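# Close the door between two rooms until it latches

## Task

Push the door between the two rooms fully shut so that its latch catches. When you finish, no object other than the robot and the door may lie even partly within the yellow tape outline on the floor (resting on the tape line itself is allowed). The coffee table must be standing upright, and the robot must not have toppled or be left leaning. Anything that stays correct only because the robot is holding it does not count.

## Robot and tools

Robot: TidyBot++, a single-arm mobile robot. The base is 0.54 m long, 0.50 m wide and 0.38 m tall, on four driven casters. On top sits one seven-joint arm ending in a two-finger gripper. The shoulder is 0.12 m ahead of the base centre and 0.68 m up. Cameras: base_camera (fixed on the base, looking forward and down) and wrist_camera (fisheye, looks along the hand).

Frames: the base frame has its origin on the floor below the base centre, x forward, y left, z up. hand_pose is reported in this frame and marks the point between the finger pads; its z axis runs out along the fingers, and the fingers close along its y. The odometry frame is the base frame as it was at scene start. Heading is positive to the left, from -3.142 to 3.142. base_tilt is in degrees, positive when leaning forward or right.

execute_actions(actions, cameras): actions is a list holding one action or none (an empty list only reports state and images). An action may have "base", "joints", optional "speeds"; the motions start together. "base" holds exactly one relative offset from where the base last measured itself: translate_m (metres, forward positive, -2 to 2), strafe_m (metres, left positive, -2 to 2) or rotate_rad (radians, counter-clockwise from above positive, -6.3 to 6.3). "joints" holds absolute targets by name, each its own number: joint_1_rad (whole arm about vertical, any angle, positive is clockwise from above, opposite to heading), joint_2_rad shoulder -2.249 to 2.249, joint_3_rad upper-arm twist (any angle), joint_4_rad elbow -2.579 to 2.579, joint_5_rad forearm twist (any angle), joint_6_rad wrist -2.099 to 2.099, joint_7_rad hand twist (any angle; hand down, positive is counter-clockwise from above, 1.57 makes fingers open left-right), all in radians; gripper_pos 0 (open, about 85 mm gap) to 1 (closed, squeezing about 96-120 N per finger). Unbounded joints take the short way round, so send under half a turn per step. "speeds" caps top speed for that action: translate_m and strafe_m 0.05-0.5 m/s, rotate_rad 0.1-1.57 rad/s (defaults are the maxima). Base moves needing over 8.667 s are refused; no action exceeds 15 s. Unknown keys or out-of-range numbers cause refusal with no motion. cameras: list of "base_camera", "wrist_camera" or "all"; omitted or null gives all, [] gives none. A joint or base left out of an action may keep pushing toward an older target.

Folded start: arm tucked, hand down, reaching up to 0.08 m past the base front; elbow up to 1.15 m high. Planar arm geometry with joint_1_rad=0, joint_3_rad=3.14, joint_5_rad=0: segment angles from vertical (forward positive) are upper arm = joint_2_rad, forearm = joint_2_rad - joint_4_rad, hand = that minus joint_6_rad; lengths 0.42, 0.31, 0.31 m; hand offset from the shoulder is the sum of length×sin forward and length×cos up.

wait(seconds): 0 to 10 s, commands nothing, returns state and images. zoom_image(camera, region): enlarges [x0, y0, x1, y1] pixels (origin top-left, at most 504×504) of that camera's latest full image. read_manual(section): only licence texts. finished_scene(scene): ends the given scene (1 or 2) once the robot has held its last command; irreversible, and reports success. Replying with no tool call ends everything.

Result lines: base_status and joint_status describe how the last accepted action ended. "done" for the base only means wheels turned the commanded amount, slip included. "off_target": stopped away from target, may still push. "contact_stop"/"time_out": target dropped, holding in place. "joint command not followed" with a "cause:" line: arm targets withheld (self-collision check); the gripper still moves, and withheld targets may be retried later; joints show "not_followed". on_its_own lists uncommanded motion. motor_effort gives percent of maximum per motor (peak in brackets, noisy). "ARM HIT" means the arm struck the base or itself hard. A stop in a result cancels the rest of that reply's motion calls. Motor temperatures list one value per arm joint; MOTOR HOT from 60 °C, OVER-TEMPERATURE FAULT at 75 °C (arm sinks, keys say limit_stop_at_motor_heat; resend). Torque fault: if a joint sensor exceeds 104.5 N m (joints 1-4) or 51.3 N m (5-7) the arm and gripper freeze 10 s and the rest of the call is skipped; the base keeps going.

Accuracy: friction leaves joints slightly off; correct by sending last command + (wanted - read). The hand ends a centimetre or two off, more when stretched; trust images. Loads make the arm sag. Odometry drifts a few centimetres and degrees over many moves. A hand pointing down reaches at most about 0.94 m high, near the base. Closed fingertips reach about 20 mm beyond the hand point.

Avoid: driving the base while the arm is caught on something high (above about 0.8 m), which can topple it; pushing or pulling hard on a raised hand, which can lift wheels; driving into obstacles, since a blocked base pushes hard until timeout and may still say "done"; slamming the door, knocking the coffee table over, dropping things or leaving objects inside the tape. Back away from snags to right a leaning robot. The simulation keeps running while you think; the robot holds its last command meanwhile, and a loose object may occasionally get nudged.

Each tool is called after "Emit:" in YAML: its name, and indented under it one key for each argument.

## Session

Emit:
execute_actions:
  actions: []

Scene clock: 0.00 s.
Motor temperatures (°C, as the motors report them): [25 21 25 23 28 30 30]
base_odometry: x=+0.000 y=+0.000 heading=+0.000 (m, m, rad; odometry frame)
base_tilt: forward=-0.2 right=+0.3 (deg)
base_status: not commanded
joint_positions: joint_1_rad=+0.005 joint_2_rad=-0.402 joint_3_rad=+3.143 joint_4_rad=-2.540 joint_5_rad=-0.027 joint_6_rad=-0.893 joint_7_rad=+1.620 gripper_pos=+0.000
joint_status: not commanded
motor_effort: joint_1_rad=+1 joint_2_rad=-1 joint_3_rad=+1 joint_4_rad=+16 joint_5_rad=-1 joint_6_rad=+2 joint_7_rad=+0 (%)
hand_pose: x=+0.2540 y=+0.0070 z=+0.5908 quat_wxyz=(-0.010, +0.998, +0.014, +0.056) (m; base frame)
pictures: base_camera, wrist_camera
Images, in order (width x height): base_camera 644x364, wrist_camera 644x476.

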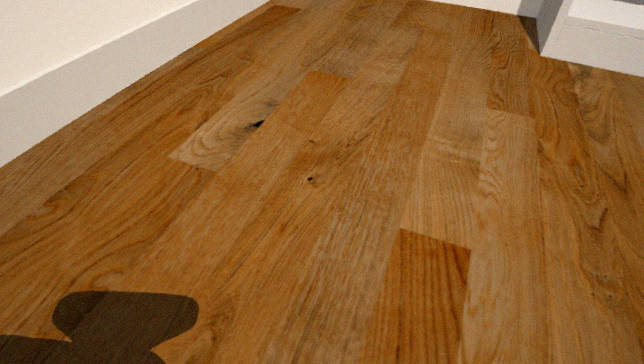

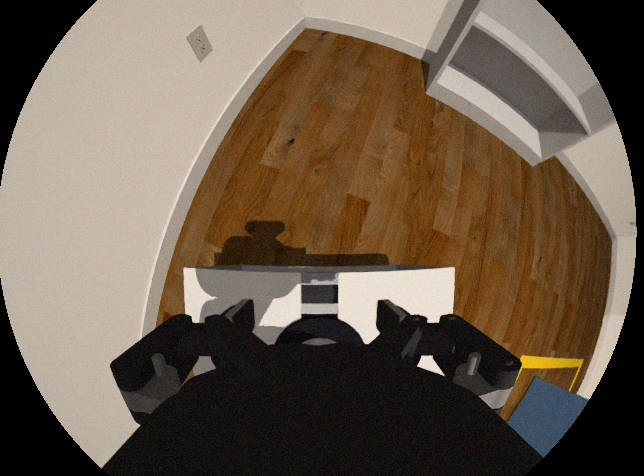

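Emit:
execute_actions:
  actions:
    - {"joints": {"joint_1_rad": 2.0, "joint_4_rad": -2.1, "joint_6_rad": -0.3}}
  cameras: ["wrist_camera"]

Scene clock: 12.60 s.
Motor temperatures (°C, as the motors report them): [25 21 25 23 28 30 30]
base_odometry: x=+0.000 y=+0.000 heading=+0.000 (m, m, rad; odometry frame)
base_tilt: forward=-0.2 right=+0.3 (deg)
base_status: not commanded
joint_positions: joint_1_rad=+1.988 joint_2_rad=-0.402 joint_3_rad=+3.143 joint_4_rad=-2.119 joint_5_rad=-0.027 joint_6_rad=-0.328 joint_7_rad=+1.620 gripper_pos=+0.000
joint_status: all done
motor_effort: joint_1_rad=+1(2) joint_2_rad=-7(6) joint_3_rad=+2(2) joint_4_rad=+19(19) joint_5_rad=-1(1) joint_6_rad=+7(7) joint_7_rad=+0(0) (%)
hand_pose: x=-0.0495 y=-0.3883 z=+0.8810 quat_wxyz=(+0.438, +0.475, -0.709, +0.282) (m; base frame)
pictures: wrist_camera
camera_calibration (this result's frames):
wrist_camera: T_world_to_cam=[[-0.916378, 0.399134, 0.030704, 0.0806943], [0.153109, 0.420326, -0.894362, 1.01624], [-0.369876, -0.814873, -0.446288, 0.190099], [0, 0, 0, 1]] pos_world=[-0.0113349, -0.304451, 0.991244]
Images, in order (width x height): wrist_camera 644x476.

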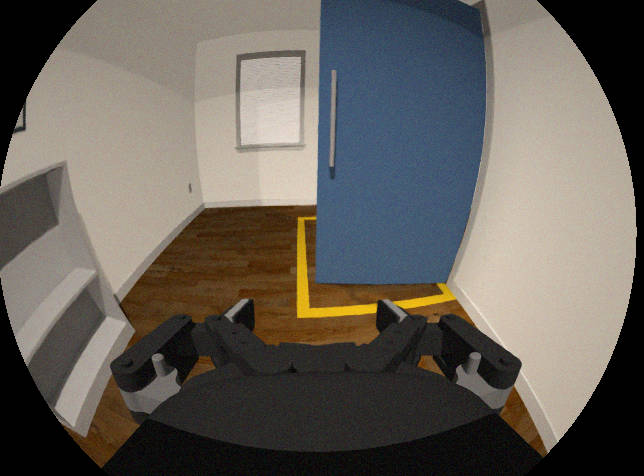

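Emit:
execute_actions:
  actions:
    - {"base": {"rotate_rad": -1.92}, "joints": {"joint_1_rad": 0.0}}
  cameras: []

Emit:
execute_actions:
  actions:
    - {"base": {"strafe_m": 0.42}}

Scene clock: 51.70 s.
Motor temperatures (°C, as the motors report them): [25 21 25 24 28 30 30]
base_odometry: x=+0.000 y=+0.000 heading=-1.918 (m, m, rad; odometry frame)
base_tilt: forward=-0.2 right=+0.3 (deg)
base_status: done
joint_positions: joint_1_rad=+0.012 joint_2_rad=-0.402 joint_3_rad=+3.143 joint_4_rad=-2.119 joint_5_rad=-0.027 joint_6_rad=-0.328 joint_7_rad=+1.620 gripper_pos=+0.000
joint_status: all done
motor_effort: joint_1_rad=+1(1) joint_2_rad=-7(8) joint_3_rad=+2(4) joint_4_rad=+19(20) joint_5_rad=-1(1) joint_6_rad=+7(8) joint_7_rad=+0(0) (%)
hand_pose: x=+0.5423 y=-0.0018 z=+0.8811 quat_wxyz=(+0.006, +0.853, +0.007, +0.521) (m; base frame)
pictures: none
No camera images: the call's "cameras" was empty. Leave "cameras" out to get every camera's image.

Scene clock: 53.90 s.
Motor temperatures (°C, as the motors report them): [25 21 25 24 28 30 30]
base_odometry: x=+0.395 y=-0.144 heading=-1.919 (m, m, rad; odometry frame)
base_tilt: forward=-0.2 right=+0.3 (deg)
base_status: done
joint_positions: joint_1_rad=+0.011 joint_2_rad=-0.402 joint_3_rad=+3.142 joint_4_rad=-2.119 joint_5_rad=-0.027 joint_6_rad=-0.328 joint_7_rad=+1.620 gripper_pos=+0.000
joint_status: not commanded
motor_effort: joint_1_rad=+1(0) joint_2_rad=-7(7) joint_3_rad=+2(4) joint_4_rad=+19(20) joint_5_rad=-1(1) joint_6_rad=+8(8) joint_7_rad=+0(0) (%)
hand_pose: x=+0.5423 y=-0.0007 z=+0.8811 quat_wxyz=(+0.005, +0.853, +0.008, +0.521) (m; base frame)
pictures: base_camera, wrist_camera
camera_calibration (this result's frames):
wrist_camera: T_world_to_cam=[[-0.00315077, -0.99951, 0.0311531, -0.0282863], [-0.446358, -0.0264719, -0.894463, 1.08767], [0.894849, -0.0167237, -0.446055, 0.0393644], [0, 0, 0, 1]] pos_world=[0.450177, 0.00117878, 0.991325]
Images, in order (width x height): base_camera 644x364, wrist_camera 644x476.

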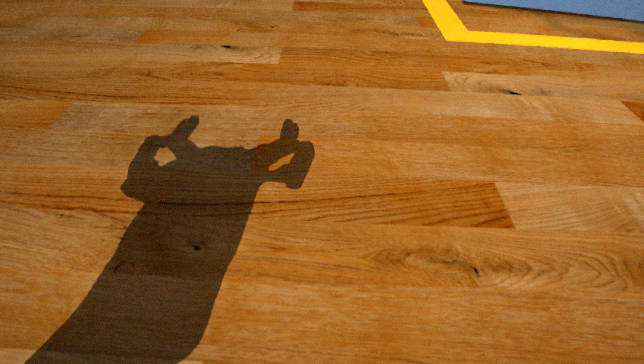

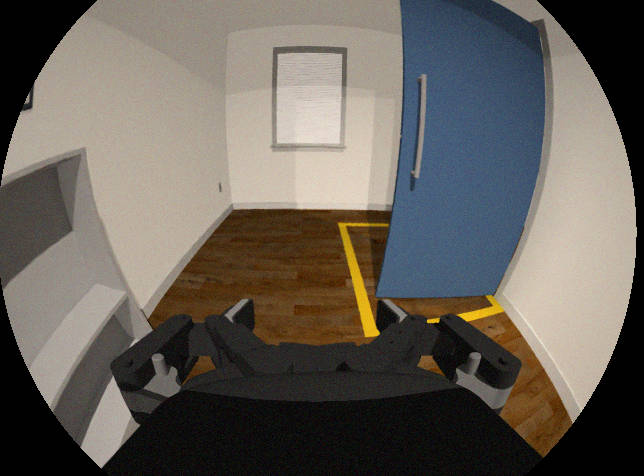

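Emit:
execute_actions:
  actions:
    - {"base": {"translate_m": 1.9}}
  cameras: []

Emit:
execute_actions:
  actions:
    - {"joints": {"joint_1_rad": 1.57}}

Scene clock: 70.03 s.
Motor temperatures (°C, as the motors report them): [25 21 25 24 28 30 30]
base_odometry: x=-0.253 y=-1.930 heading=-1.919 (m, m, rad; odometry frame)
base_tilt: forward=-0.2 right=+0.3 (deg)
base_status: done
joint_positions: joint_1_rad=+0.011 joint_2_rad=-0.402 joint_3_rad=+3.142 joint_4_rad=-2.116 joint_5_rad=-0.027 joint_6_rad=-0.326 joint_7_rad=+1.620 gripper_pos=+0.000
joint_status: not commanded
motor_effort: joint_1_rad=+1(0) joint_2_rad=-5(10) joint_3_rad=+2(2) joint_4_rad=+20(20) joint_5_rad=-1(1) joint_6_rad=+7(8) joint_7_rad=+0(0) (%)
hand_pose: x=+0.5433 y=-0.0007 z=+0.8833 quat_wxyz=(+0.005, +0.852, +0.008, +0.523) (m; base frame)
pictures: none
No camera images: the call's "cameras" was empty. Leave "cameras" out to get every camera's image.

Scene clock: 72.83 s.
Motor temperatures (°C, as the motors report them): [25 21 25 24 28 30 30]
base_odometry: x=-0.253 y=-1.930 heading=-1.919 (m, m, rad; odometry frame)
base_tilt: forward=-0.3 right=+0.4 (deg)
base_status: not commanded
joint_positions: joint_1_rad=+1.558 joint_2_rad=-0.402 joint_3_rad=+3.142 joint_4_rad=-2.116 joint_5_rad=-0.027 joint_6_rad=-0.326 joint_7_rad=+1.620 gripper_pos=+0.000
joint_status: all done
motor_effort: joint_1_rad=+1(0) joint_2_rad=-7(8) joint_3_rad=+1(3) joint_4_rad=+20(20) joint_5_rad=-1(1) joint_6_rad=+8(7) joint_7_rad=+0(0) (%)
hand_pose: x=+0.1283 y=-0.4242 z=+0.8833 quat_wxyz=(+0.370, +0.615, -0.590, +0.371) (m; base frame)
pictures: base_camera, wrist_camera
camera_calibration (this result's frames):
wrist_camera: T_world_to_cam=[[-0.999312, -0.0200507, 0.0312013, 0.0902137], [-0.0368484, 0.441185, -0.896659, 1.04137], [0.00421315, -0.897192, -0.44162, 0.140594], [0, 0, 0, 1]] pos_world=[0.127932, -0.33149, 0.993032]
Images, in order (width x height): base_camera 644x364, wrist_camera 644x476.

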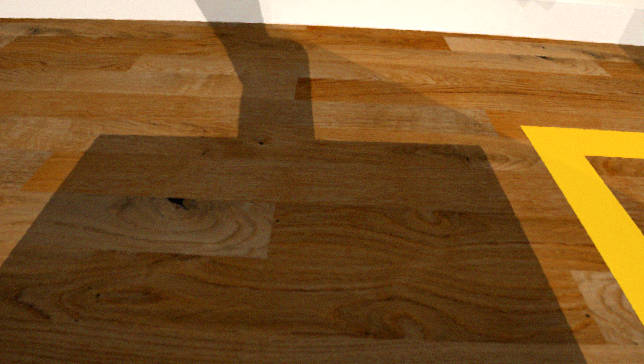

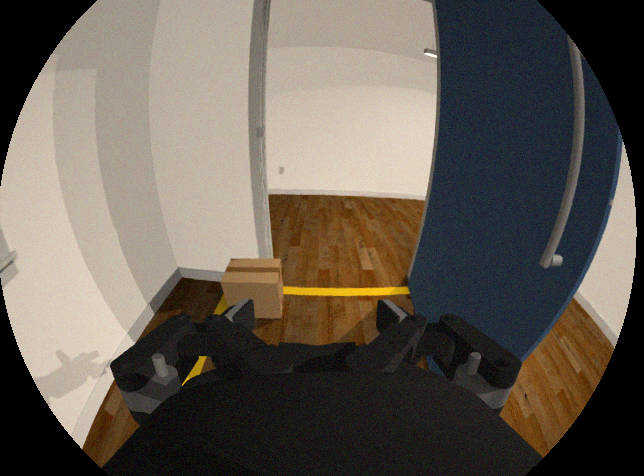

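Emit:
execute_actions:
  actions:
    - {"joints": {"joint_6_rad": -1.0}}
  cameras: ["wrist_camera"]

Scene clock: 77.00 s.
Motor temperatures (°C, as the motors report them): [25 21 25 24 28 30 30]
base_odometry: x=-0.253 y=-1.930 heading=-1.919 (m, m, rad; odometry frame)
base_tilt: forward=-0.2 right=+0.3 (deg)
base_status: not commanded
joint_positions: joint_1_rad=+1.558 joint_2_rad=-0.402 joint_3_rad=+3.142 joint_4_rad=-2.109 joint_5_rad=-0.027 joint_6_rad=-0.992 joint_7_rad=+1.620 gripper_pos=+0.000
joint_status: all done
motor_effort: joint_1_rad=+1(1) joint_2_rad=-4(7) joint_3_rad=+2(3) joint_4_rad=+17(20) joint_5_rad=-1(1) joint_6_rad=+3(8) joint_7_rad=+0(0) (%)
hand_pose: x=+0.1308 y=-0.2800 z=+0.7450 quat_wxyz=(+0.149, +0.708, -0.672, +0.161) (m; base frame)
pictures: wrist_camera
camera_calibration (this result's frames):
wrist_camera: T_world_to_cam=[[-0.99851, -0.0532182, 0.0120798, 0.104794], [-0.0531199, 0.897109, -0.438604, 0.642399], [0.0125048, -0.438592, -0.898599, 0.676689], [0, 0, 0, 1]] pos_world=[0.1303, -0.273935, 0.888565]
Images, in order (width x height): wrist_camera 644x476.

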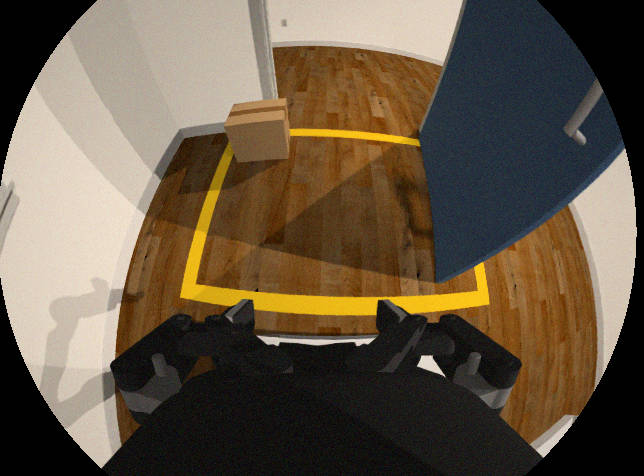

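Emit:
zoom_image:
  camera: "wrist_camera"
  region: [160, 40, 480, 200]

Region (160, 40, 480, 200) of wrist_camera's 644x476 image, scaled by 1.575.

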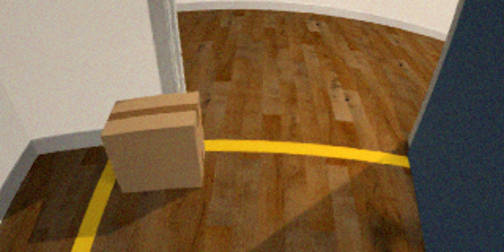

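Emit:
execute_actions:
  actions:
    - {"base": {"translate_m": -0.05}, "joints": {"joint_1_rad": -0.9, "joint_2_rad": -0.2, "joint_4_rad": -2.5, "joint_6_rad": -0.8, "joint_7_rad": 0.1}}
  cameras: []

Emit:
execute_actions:
  actions:
    - {"base": {"strafe_m": -1.06}}

Scene clock: 172.23 s.
Motor temperatures (°C, as the motors report them): [25 21 25 24 28 30 30]
base_odometry: x=-0.236 y=-1.883 heading=-1.919 (m, m, rad; odometry frame)
base_tilt: forward=-0.2 right=+0.3 (deg)
base_status: done
joint_positions: joint_1_rad=-0.887 joint_2_rad=-0.217 joint_3_rad=+3.143 joint_4_rad=-2.480 joint_5_rad=-0.027 joint_6_rad=-0.830 joint_7_rad=+0.139 gripper_pos=+0.000
joint_status: all done
motor_effort: joint_1_rad=+1(0) joint_2_rad=-6(6) joint_3_rad=+1(3) joint_4_rad=+12(18) joint_5_rad=-1(2) joint_6_rad=+0(3) joint_7_rad=+0(0) (%)
hand_pose: x=+0.2186 y=+0.1337 z=+0.5812 quat_wxyz=(-0.026, +0.960, -0.278, +0.000) (m; base frame)
pictures: none
No camera images: the call's "cameras" was empty. Leave "cameras" out to get every camera's image.

Scene clock: 175.70 s.
Motor temperatures (°C, as the motors report them): [25 21 25 24 28 30 30]
base_odometry: x=-1.233 y=-1.523 heading=-1.918 (m, m, rad; odometry frame)
base_tilt: forward=-0.2 right=+0.3 (deg)
base_status: done
joint_positions: joint_1_rad=-0.887 joint_2_rad=-0.211 joint_3_rad=+3.143 joint_4_rad=-2.484 joint_5_rad=-0.027 joint_6_rad=-0.827 joint_7_rad=+0.139 gripper_pos=+0.000
joint_status: not commanded
motor_effort: joint_1_rad=+1(2) joint_2_rad=-5(7) joint_3_rad=+2(3) joint_4_rad=+11(12) joint_5_rad=+0(0) joint_6_rad=+0(0) joint_7_rad=+0(0) (%)
hand_pose: x=+0.2174 y=+0.1322 z=+0.5791 quat_wxyz=(-0.023, +0.960, -0.278, -0.001) (m; base frame)
pictures: base_camera, wrist_camera
camera_calibration (this result's frames):
wrist_camera: T_world_to_cam=[[-0.528196, -0.848684, -0.0272838, 0.240898], [-0.84904, 0.528321, 0.00303057, 0.170462], [0.0118426, 0.0247658, -0.999623, 0.704647], [0, 0, 0, 1]] pos_world=[0.263625, 0.0969361, 0.710438]
Images, in order (width x height): base_camera 644x364, wrist_camera 644x476.

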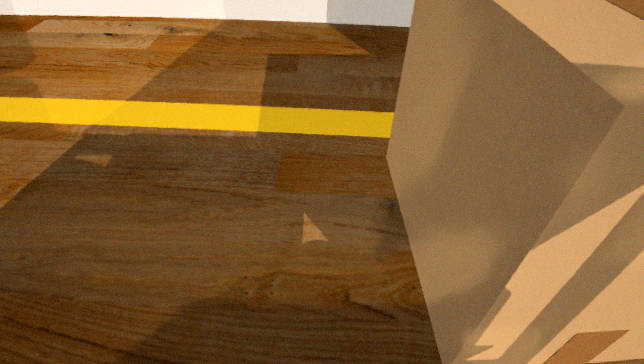

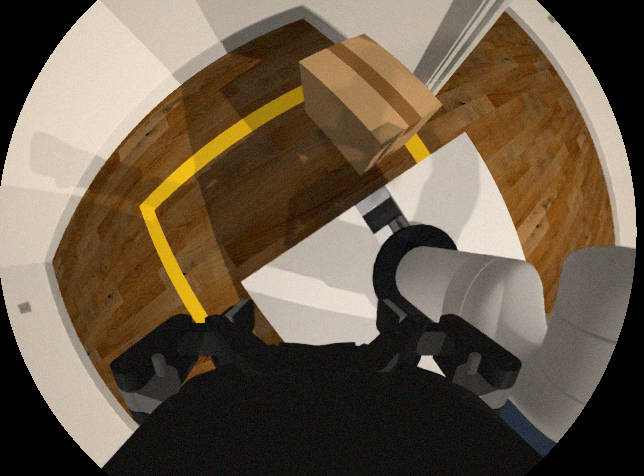

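Emit:
execute_actions:
  actions:
    - {"base": {"strafe_m": -0.07}}
  cameras: []

Emit:
execute_actions:
  actions:
    - {"base": {"translate_m": 0.52}, "speeds": {"translate_m": 0.2}}

Scene clock: 196.10 s.
Motor temperatures (°C, as the motors report them): [25 21 25 24 28 30 30]
base_odometry: x=-1.299 y=-1.499 heading=-1.918 (m, m, rad; odometry frame)
base_tilt: forward=-0.2 right=+0.3 (deg)
base_status: done
joint_positions: joint_1_rad=-0.887 joint_2_rad=-0.208 joint_3_rad=+3.143 joint_4_rad=-2.487 joint_5_rad=-0.027 joint_6_rad=-0.826 joint_7_rad=+0.139 gripper_pos=+0.000
joint_status: not commanded
motor_effort: joint_1_rad=+1(2) joint_2_rad=-5(7) joint_3_rad=+2(3) joint_4_rad=+11(13) joint_5_rad=-1(1) joint_6_rad=+0(0) joint_7_rad=+0(0) (%)
hand_pose: x=+0.2164 y=+0.1310 z=+0.5779 quat_wxyz=(-0.021, +0.960, -0.278, -0.002) (m; base frame)
pictures: none
No camera images: the call's "cameras" was empty. Leave "cameras" out to get every camera's image.

Scene clock: 199.37 s.
Motor temperatures (°C, as the motors report them): [25 21 25 24 28 30 30]
base_odometry: x=-1.476 y=-1.988 heading=-1.919 (m, m, rad; odometry frame)
base_tilt: forward=-0.2 right=+0.3 (deg)
base_status: done
joint_positions: joint_1_rad=-0.887 joint_2_rad=-0.208 joint_3_rad=+3.143 joint_4_rad=-2.487 joint_5_rad=-0.027 joint_6_rad=-0.826 joint_7_rad=+0.139 gripper_pos=+0.000
joint_status: not commanded
motor_effort: joint_1_rad=+1(2) joint_2_rad=-5(7) joint_3_rad=+2(2) joint_4_rad=+11(13) joint_5_rad=-1(0) joint_6_rad=+0(1) joint_7_rad=+0(0) (%)
hand_pose: x=+0.2164 y=+0.1310 z=+0.5779 quat_wxyz=(-0.020, +0.960, -0.278, -0.002) (m; base frame)
pictures: base_camera, wrist_camera
camera_calibration (this result's frames):
wrist_camera: T_world_to_cam=[[-0.528191, -0.848832, -0.0223177, 0.236481], [-0.849081, 0.52825, 0.00365311, 0.169912], [0.00868845, 0.0208791, -0.999744, 0.704724], [0, 0, 0, 1]] pos_world=[0.263054, 0.0962626, 0.709201]
Images, in order (width x height): base_camera 644x364, wrist_camera 644x476.

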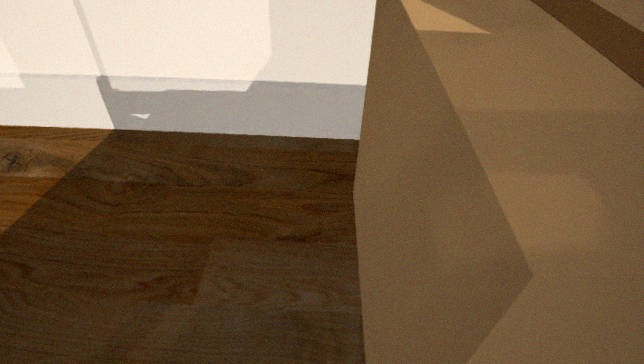

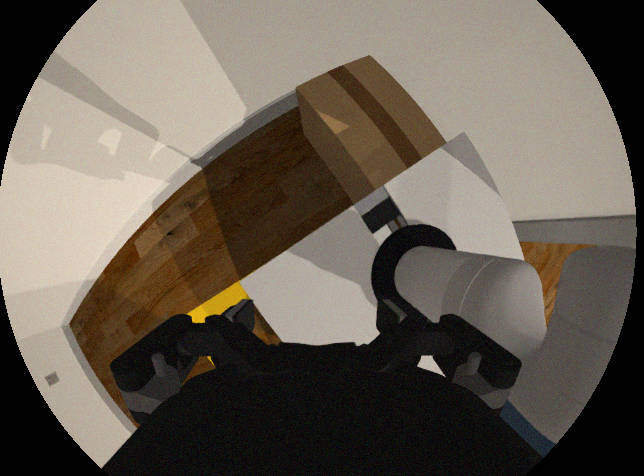

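Emit:
execute_actions:
  actions:
    - {"base": {"translate_m": 0.07}}
  cameras: []

Emit:
execute_actions:
  actions:
    - {"base": {"translate_m": -0.4}}
  cameras: []

Emit:
execute_actions:
  actions:
    - {"base": {"strafe_m": 0.99}}

Scene clock: 207.57 s.
Motor temperatures (°C, as the motors report them): [25 21 25 24 28 30 30]
base_odometry: x=-1.500 y=-2.053 heading=-1.919 (m, m, rad; odometry frame)
base_tilt: forward=-0.2 right=+0.3 (deg)
base_status: done
joint_positions: joint_1_rad=-0.887 joint_2_rad=-0.207 joint_3_rad=+3.143 joint_4_rad=-2.488 joint_5_rad=-0.027 joint_6_rad=-0.826 joint_7_rad=+0.139 gripper_pos=+0.000
joint_status: not commanded
motor_effort: joint_1_rad=+1(0) joint_2_rad=-5(7) joint_3_rad=+2(2) joint_4_rad=+12(13) joint_5_rad=+0(1) joint_6_rad=+0(1) joint_7_rad=+0(0) (%)
hand_pose: x=+0.2163 y=+0.1308 z=+0.5776 quat_wxyz=(-0.020, +0.960, -0.278, -0.002) (m; base frame)
pictures: none
No camera images: the call's "cameras" was empty. Leave "cameras" out to get every camera's image.

Scene clock: 209.83 s.
Motor temperatures (°C, as the motors report them): [25 21 25 24 28 30 30]
base_odometry: x=-1.364 y=-1.677 heading=-1.918 (m, m, rad; odometry frame)
base_tilt: forward=-0.2 right=+0.3 (deg)
base_status: done
joint_positions: joint_1_rad=-0.887 joint_2_rad=-0.205 joint_3_rad=+3.143 joint_4_rad=-2.489 joint_5_rad=-0.027 joint_6_rad=-0.825 joint_7_rad=+0.139 gripper_pos=+0.000
joint_status: not commanded
motor_effort: joint_1_rad=+1(2) joint_2_rad=-6(7) joint_3_rad=+2(3) joint_4_rad=+11(13) joint_5_rad=-1(0) joint_6_rad=+0(0) joint_7_rad=+0(0) (%)
hand_pose: x=+0.2159 y=+0.1305 z=+0.5771 quat_wxyz=(-0.019, +0.960, -0.278, -0.003) (m; base frame)
pictures: none
No camera images: the call's "cameras" was empty. Leave "cameras" out to get every camera's image.

Scene clock: 213.17 s.
Motor temperatures (°C, as the motors report them): [25 21 25 24 28 30 30]
base_odometry: x=-0.433 y=-2.014 heading=-1.918 (m, m, rad; odometry frame)
base_tilt: forward=-0.3 right=+0.3 (deg)
base_status: done
joint_positions: joint_1_rad=-0.887 joint_2_rad=-0.205 joint_3_rad=+3.143 joint_4_rad=-2.489 joint_5_rad=-0.027 joint_6_rad=-0.825 joint_7_rad=+0.139 gripper_pos=+0.000
joint_status: not commanded
motor_effort: joint_1_rad=+1(1) joint_2_rad=-5(7) joint_3_rad=+2(2) joint_4_rad=+11(13) joint_5_rad=-1(1) joint_6_rad=+0(1) joint_7_rad=+0(0) (%)
hand_pose: x=+0.2158 y=+0.1305 z=+0.5770 quat_wxyz=(-0.019, +0.960, -0.278, -0.003) (m; base frame)
pictures: base_camera, wrist_camera
camera_calibration (this result's frames):
wrist_camera: T_world_to_cam=[[-0.527633, -0.849265, -0.0187575, 0.233655], [-0.849448, 0.527656, 0.0040956, 0.169613], [0.00641926, 0.0180945, -0.999816, 0.704821], [0, 0, 0, 1]] pos_world=[0.262838, 0.0961843, 0.708379]
Images, in order (width x height): base_camera 644x364, wrist_camera 644x476.

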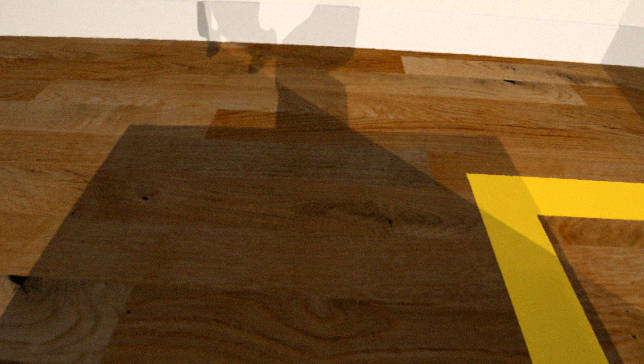

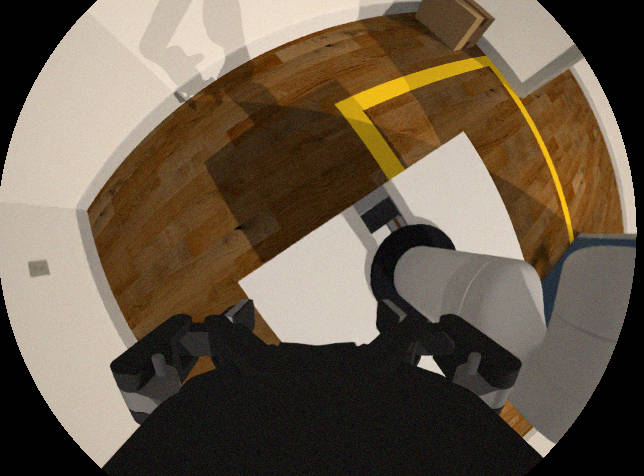

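Emit:
execute_actions:
  actions:
    - {"base": {"translate_m": -1.0}}

Scene clock: 220.20 s.
Motor temperatures (°C, as the motors report them): [25 21 25 24 28 30 30]
base_odometry: x=-0.092 y=-1.073 heading=-1.918 (m, m, rad; odometry frame)
base_tilt: forward=-0.2 right=+0.3 (deg)
base_status: done
joint_positions: joint_1_rad=-0.887 joint_2_rad=-0.204 joint_3_rad=+3.143 joint_4_rad=-2.489 joint_5_rad=-0.027 joint_6_rad=-0.825 joint_7_rad=+0.139 gripper_pos=+0.000
joint_status: not commanded
motor_effort: joint_1_rad=+1(1) joint_2_rad=-6(8) joint_3_rad=+2(0) joint_4_rad=+11(12) joint_5_rad=-1(1) joint_6_rad=+0(0) joint_7_rad=+0(0) (%)
hand_pose: x=+0.2159 y=+0.1305 z=+0.5770 quat_wxyz=(-0.019, +0.960, -0.278, -0.003) (m; base frame)
pictures: base_camera, wrist_camera
camera_calibration (this result's frames):
wrist_camera: T_world_to_cam=[[-0.527641, -0.849264, -0.0185932, 0.233609], [-0.849444, 0.527663, 0.0041106, 0.169612], [0.00631993, 0.0179628, -0.999819, 0.704782], [0, 0, 0, 1]] pos_world=[0.262883, 0.0962383, 0.708301]
Images, in order (width x height): base_camera 644x364, wrist_camera 644x476.

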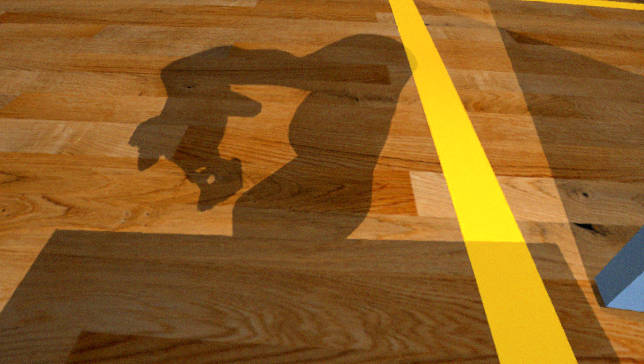

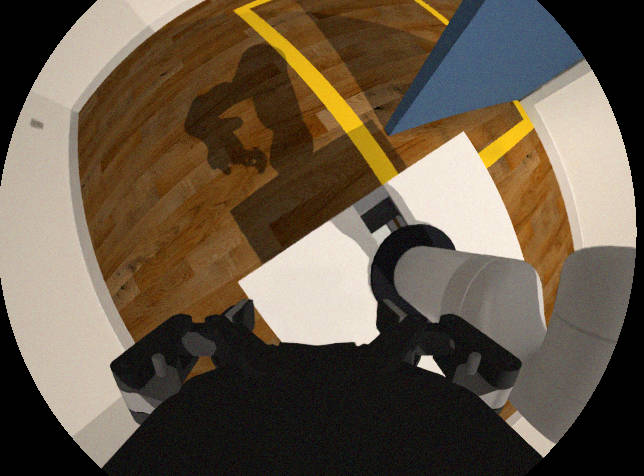

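Emit:
execute_actions:
  actions:
    - {"base": {"strafe_m": -0.33}}
  cameras: []

Emit:
execute_actions:
  actions:
    - {"base": {"translate_m": 1.05}, "speeds": {"translate_m": 0.25}}

Scene clock: 234.17 s.
Motor temperatures (°C, as the motors report them): [25 21 25 24 28 30 30]
base_odometry: x=-0.402 y=-0.960 heading=-1.919 (m, m, rad; odometry frame)
base_tilt: forward=-0.2 right=+0.3 (deg)
base_status: done
joint_positions: joint_1_rad=-0.887 joint_2_rad=-0.204 joint_3_rad=+3.143 joint_4_rad=-2.490 joint_5_rad=-0.027 joint_6_rad=-0.825 joint_7_rad=+0.139 gripper_pos=+0.000
joint_status: not commanded
motor_effort: joint_1_rad=+1(1) joint_2_rad=-5(7) joint_3_rad=+2(3) joint_4_rad=+11(12) joint_5_rad=-1(0) joint_6_rad=+0(0) joint_7_rad=+0(0) (%)
hand_pose: x=+0.2154 y=+0.1300 z=+0.5766 quat_wxyz=(-0.018, +0.960, -0.278, -0.003) (m; base frame)
pictures: none
No camera images: the call's "cameras" was empty. Leave "cameras" out to get every camera's image.

Scene clock: 239.17 s.
Motor temperatures (°C, as the motors report them): [25 21 25 24 28 30 30]
base_odometry: x=-0.761 y=-1.947 heading=-1.920 (m, m, rad; odometry frame)
base_tilt: forward=-0.2 right=+0.3 (deg)
base_status: done
joint_positions: joint_1_rad=-0.888 joint_2_rad=-0.203 joint_3_rad=+3.143 joint_4_rad=-2.490 joint_5_rad=-0.027 joint_6_rad=-0.824 joint_7_rad=+0.139 gripper_pos=+0.000
joint_status: not commanded
motor_effort: joint_1_rad=+1(2) joint_2_rad=-6(9) joint_3_rad=+1(4) joint_4_rad=+11(14) joint_5_rad=+0(0) joint_6_rad=+0(1) joint_7_rad=+0(0) (%)
hand_pose: x=+0.2155 y=+0.1301 z=+0.5765 quat_wxyz=(-0.018, +0.960, -0.278, -0.003) (m; base frame)
pictures: base_camera, wrist_camera
camera_calibration (this result's frames):
wrist_camera: T_world_to_cam=[[-0.52746, -0.849404, -0.0172764, 0.232295], [-0.849562, 0.527472, 0.00421436, 0.169541], [0.00553312, 0.0169003, -0.999842, 0.704651], [0, 0, 0, 1]] pos_world=[0.262663, 0.0959748, 0.707839]
Images, in order (width x height): base_camera 644x364, wrist_camera 644x476.

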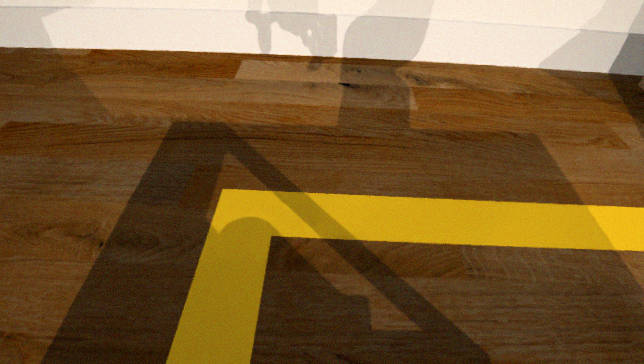

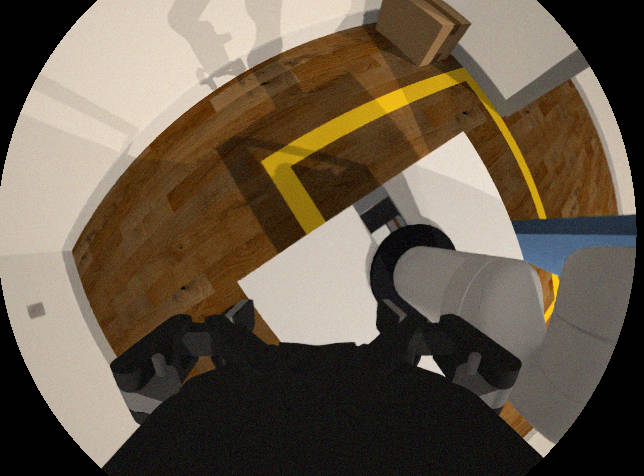

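Emit:
execute_actions:
  actions:
    - {"base": {"translate_m": -0.1}}
  cameras: []

Emit:
execute_actions:
  actions:
    - {"base": {"strafe_m": -0.58}, "speeds": {"strafe_m": 0.2}}

Scene clock: 256.03 s.
Motor temperatures (°C, as the motors report them): [25 21 25 24 28 30 30]
base_odometry: x=-0.727 y=-1.854 heading=-1.919 (m, m, rad; odometry frame)
base_tilt: forward=-0.2 right=+0.3 (deg)
base_status: done
joint_positions: joint_1_rad=-0.888 joint_2_rad=-0.203 joint_3_rad=+3.143 joint_4_rad=-2.490 joint_5_rad=-0.027 joint_6_rad=-0.824 joint_7_rad=+0.139 gripper_pos=+0.000
joint_status: not commanded
motor_effort: joint_1_rad=+1(1) joint_2_rad=-5(7) joint_3_rad=+2(1) joint_4_rad=+12(12) joint_5_rad=-1(1) joint_6_rad=+0(0) joint_7_rad=+0(0) (%)
hand_pose: x=+0.2155 y=+0.1301 z=+0.5765 quat_wxyz=(-0.018, +0.960, -0.278, -0.003) (m; base frame)
pictures: none
No camera images: the call's "cameras" was empty. Leave "cameras" out to get every camera's image.

Scene clock: 259.67 s.
Motor temperatures (°C, as the motors report them): [25 21 25 24 28 30 30]
base_odometry: x=-1.273 y=-1.656 heading=-1.919 (m, m, rad; odometry frame)
base_tilt: forward=-0.2 right=+0.3 (deg)
base_status: done
joint_positions: joint_1_rad=-0.888 joint_2_rad=-0.203 joint_3_rad=+3.143 joint_4_rad=-2.491 joint_5_rad=-0.027 joint_6_rad=-0.822 joint_7_rad=+0.139 gripper_pos=+0.000
joint_status: not commanded
motor_effort: joint_1_rad=+1(1) joint_2_rad=-5(11) joint_3_rad=+1(3) joint_4_rad=+12(13) joint_5_rad=-1(0) joint_6_rad=+0(2) joint_7_rad=+0(0) (%)
hand_pose: x=+0.2157 y=+0.1303 z=+0.5763 quat_wxyz=(-0.019, +0.961, -0.278, -0.003) (m; base frame)
pictures: base_camera, wrist_camera
camera_calibration (this result's frames):
wrist_camera: T_world_to_cam=[[-0.527212, -0.849525, -0.0188527, 0.233405], [-0.849709, 0.527237, 0.00400215, 0.169718], [0.00653991, 0.0181293, -0.999814, 0.704032], [0, 0, 0, 1]] pos_world=[0.26266, 0.096038, 0.707622]
Images, in order (width x height): base_camera 644x364, wrist_camera 644x476.

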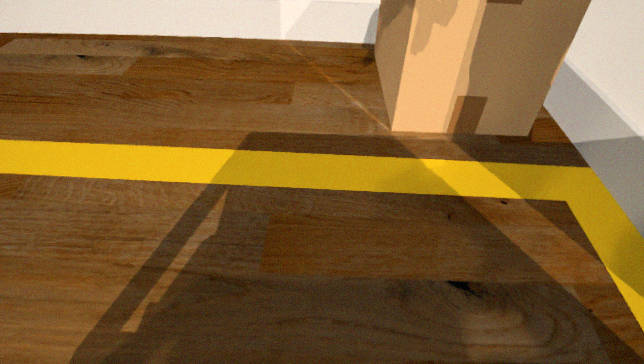

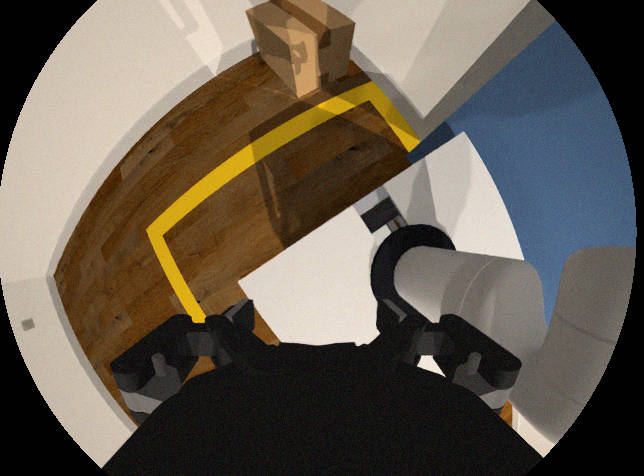

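Emit:
execute_actions:
  actions:
    - {"base": {"strafe_m": -0.18}, "speeds": {"strafe_m": 0.1}}

Scene clock: 274.67 s.
Motor temperatures (°C, as the motors report them): [25 21 25 24 28 30 30]
base_odometry: x=-1.424 y=-1.601 heading=-1.920 (m, m, rad; odometry frame)
base_tilt: forward=-0.3 right=+0.3 (deg)
base_status: strafe_m time_out (by the wheels' count: -0.161 of -0.180)
joint_positions: joint_1_rad=-0.889 joint_2_rad=-0.204 joint_3_rad=+3.143 joint_4_rad=-2.493 joint_5_rad=-0.026 joint_6_rad=-0.819 joint_7_rad=+0.139 gripper_pos=+0.000
joint_status: not commanded
motor_effort: joint_1_rad=+1(3) joint_2_rad=-6(14) joint_3_rad=+2(6) joint_4_rad=+11(15) joint_5_rad=+0(2) joint_6_rad=+0(3) joint_7_rad=+0(0) (%)
hand_pose: x=+0.2154 y=+0.1302 z=+0.5759 quat_wxyz=(-0.019, +0.961, -0.277, -0.003) (m; base frame)
pictures: base_camera, wrist_camera
camera_calibration (this result's frames):
wrist_camera: T_world_to_cam=[[-0.526405, -0.850012, -0.0194091, 0.233387], [-0.850205, 0.526437, 0.00383362, 0.169871], [0.00695902, 0.0185197, -0.999804, 0.703519], [0, 0, 0, 1]] pos_world=[0.262386, 0.0959265, 0.70726]
Images, in order (width x height): base_camera 644x364, wrist_camera 644x476.

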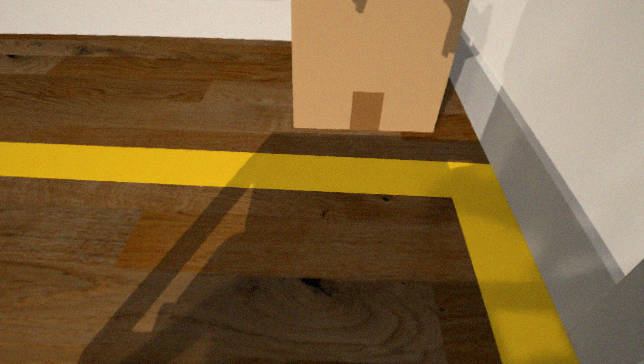

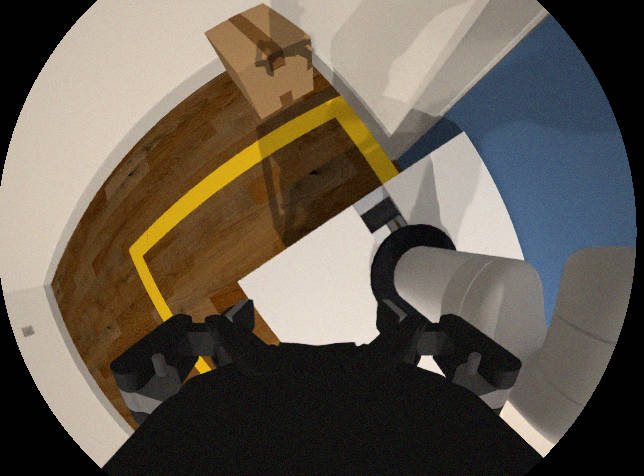

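Blocked, so the door should be at its stop. I'll back off and check.

Emit:
execute_actions:
  actions:
    - {"base": {"strafe_m": 0.12}}

Emit:
zoom_image:
  camera: "wrist_camera"
  region: [340, 0, 600, 200]

Scene clock: 279.23 s.
Motor temperatures (°C, as the motors report them): [25 21 25 24 28 30 30]
base_odometry: x=-1.312 y=-1.642 heading=-1.920 (m, m, rad; odometry frame)
base_tilt: forward=-0.2 right=+0.3 (deg)
base_status: done
joint_positions: joint_1_rad=-0.889 joint_2_rad=-0.203 joint_3_rad=+3.143 joint_4_rad=-2.493 joint_5_rad=-0.026 joint_6_rad=-0.819 joint_7_rad=+0.139 gripper_pos=+0.000
joint_status: not commanded
motor_effort: joint_1_rad=+1(1) joint_2_rad=-5(7) joint_3_rad=+2(2) joint_4_rad=+11(13) joint_5_rad=-1(1) joint_6_rad=+0(0) joint_7_rad=+0(0) (%)
hand_pose: x=+0.2153 y=+0.1301 z=+0.5757 quat_wxyz=(-0.019, +0.961, -0.277, -0.003) (m; base frame)
pictures: base_camera, wrist_camera
camera_calibration (this result's frames):
wrist_camera: T_world_to_cam=[[-0.526413, -0.850032, -0.0183209, 0.232646], [-0.850206, 0.526435, 0.0039727, 0.169777], [0.00626782, 0.0176678, -0.999824, 0.703615], [0, 0, 0, 1]] pos_world=[0.262403, 0.095949, 0.707079]
Images, in order (width x height): base_camera 644x364, wrist_camera 644x476.

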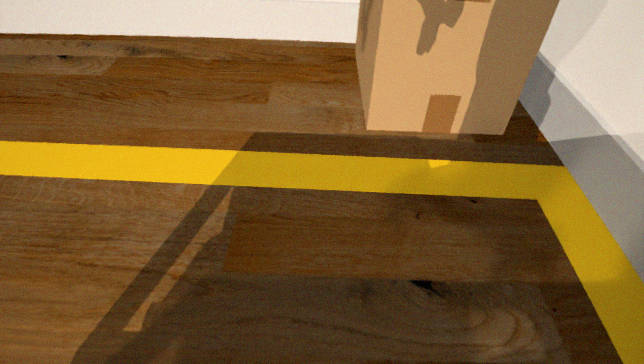

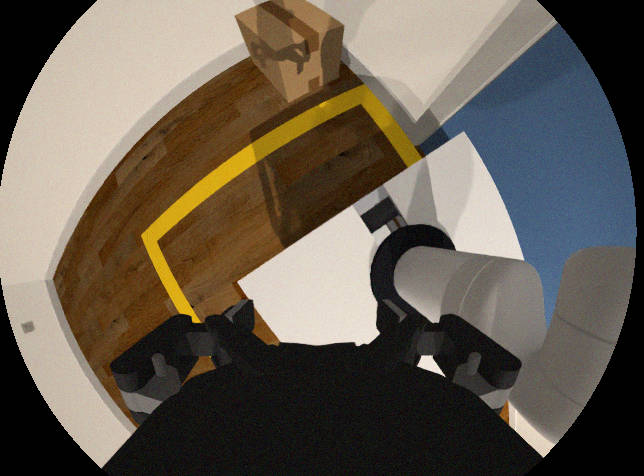

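Region (340, 0, 600, 200) of wrist_camera's 644x476 image, scaled by 1.938; it fills the top 388 rows of this view, and the rest is white.

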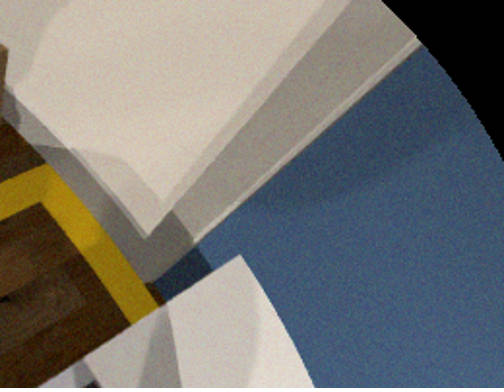

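Emit:
finished_scene:
  scene: 1

The scene is finished: the task was done.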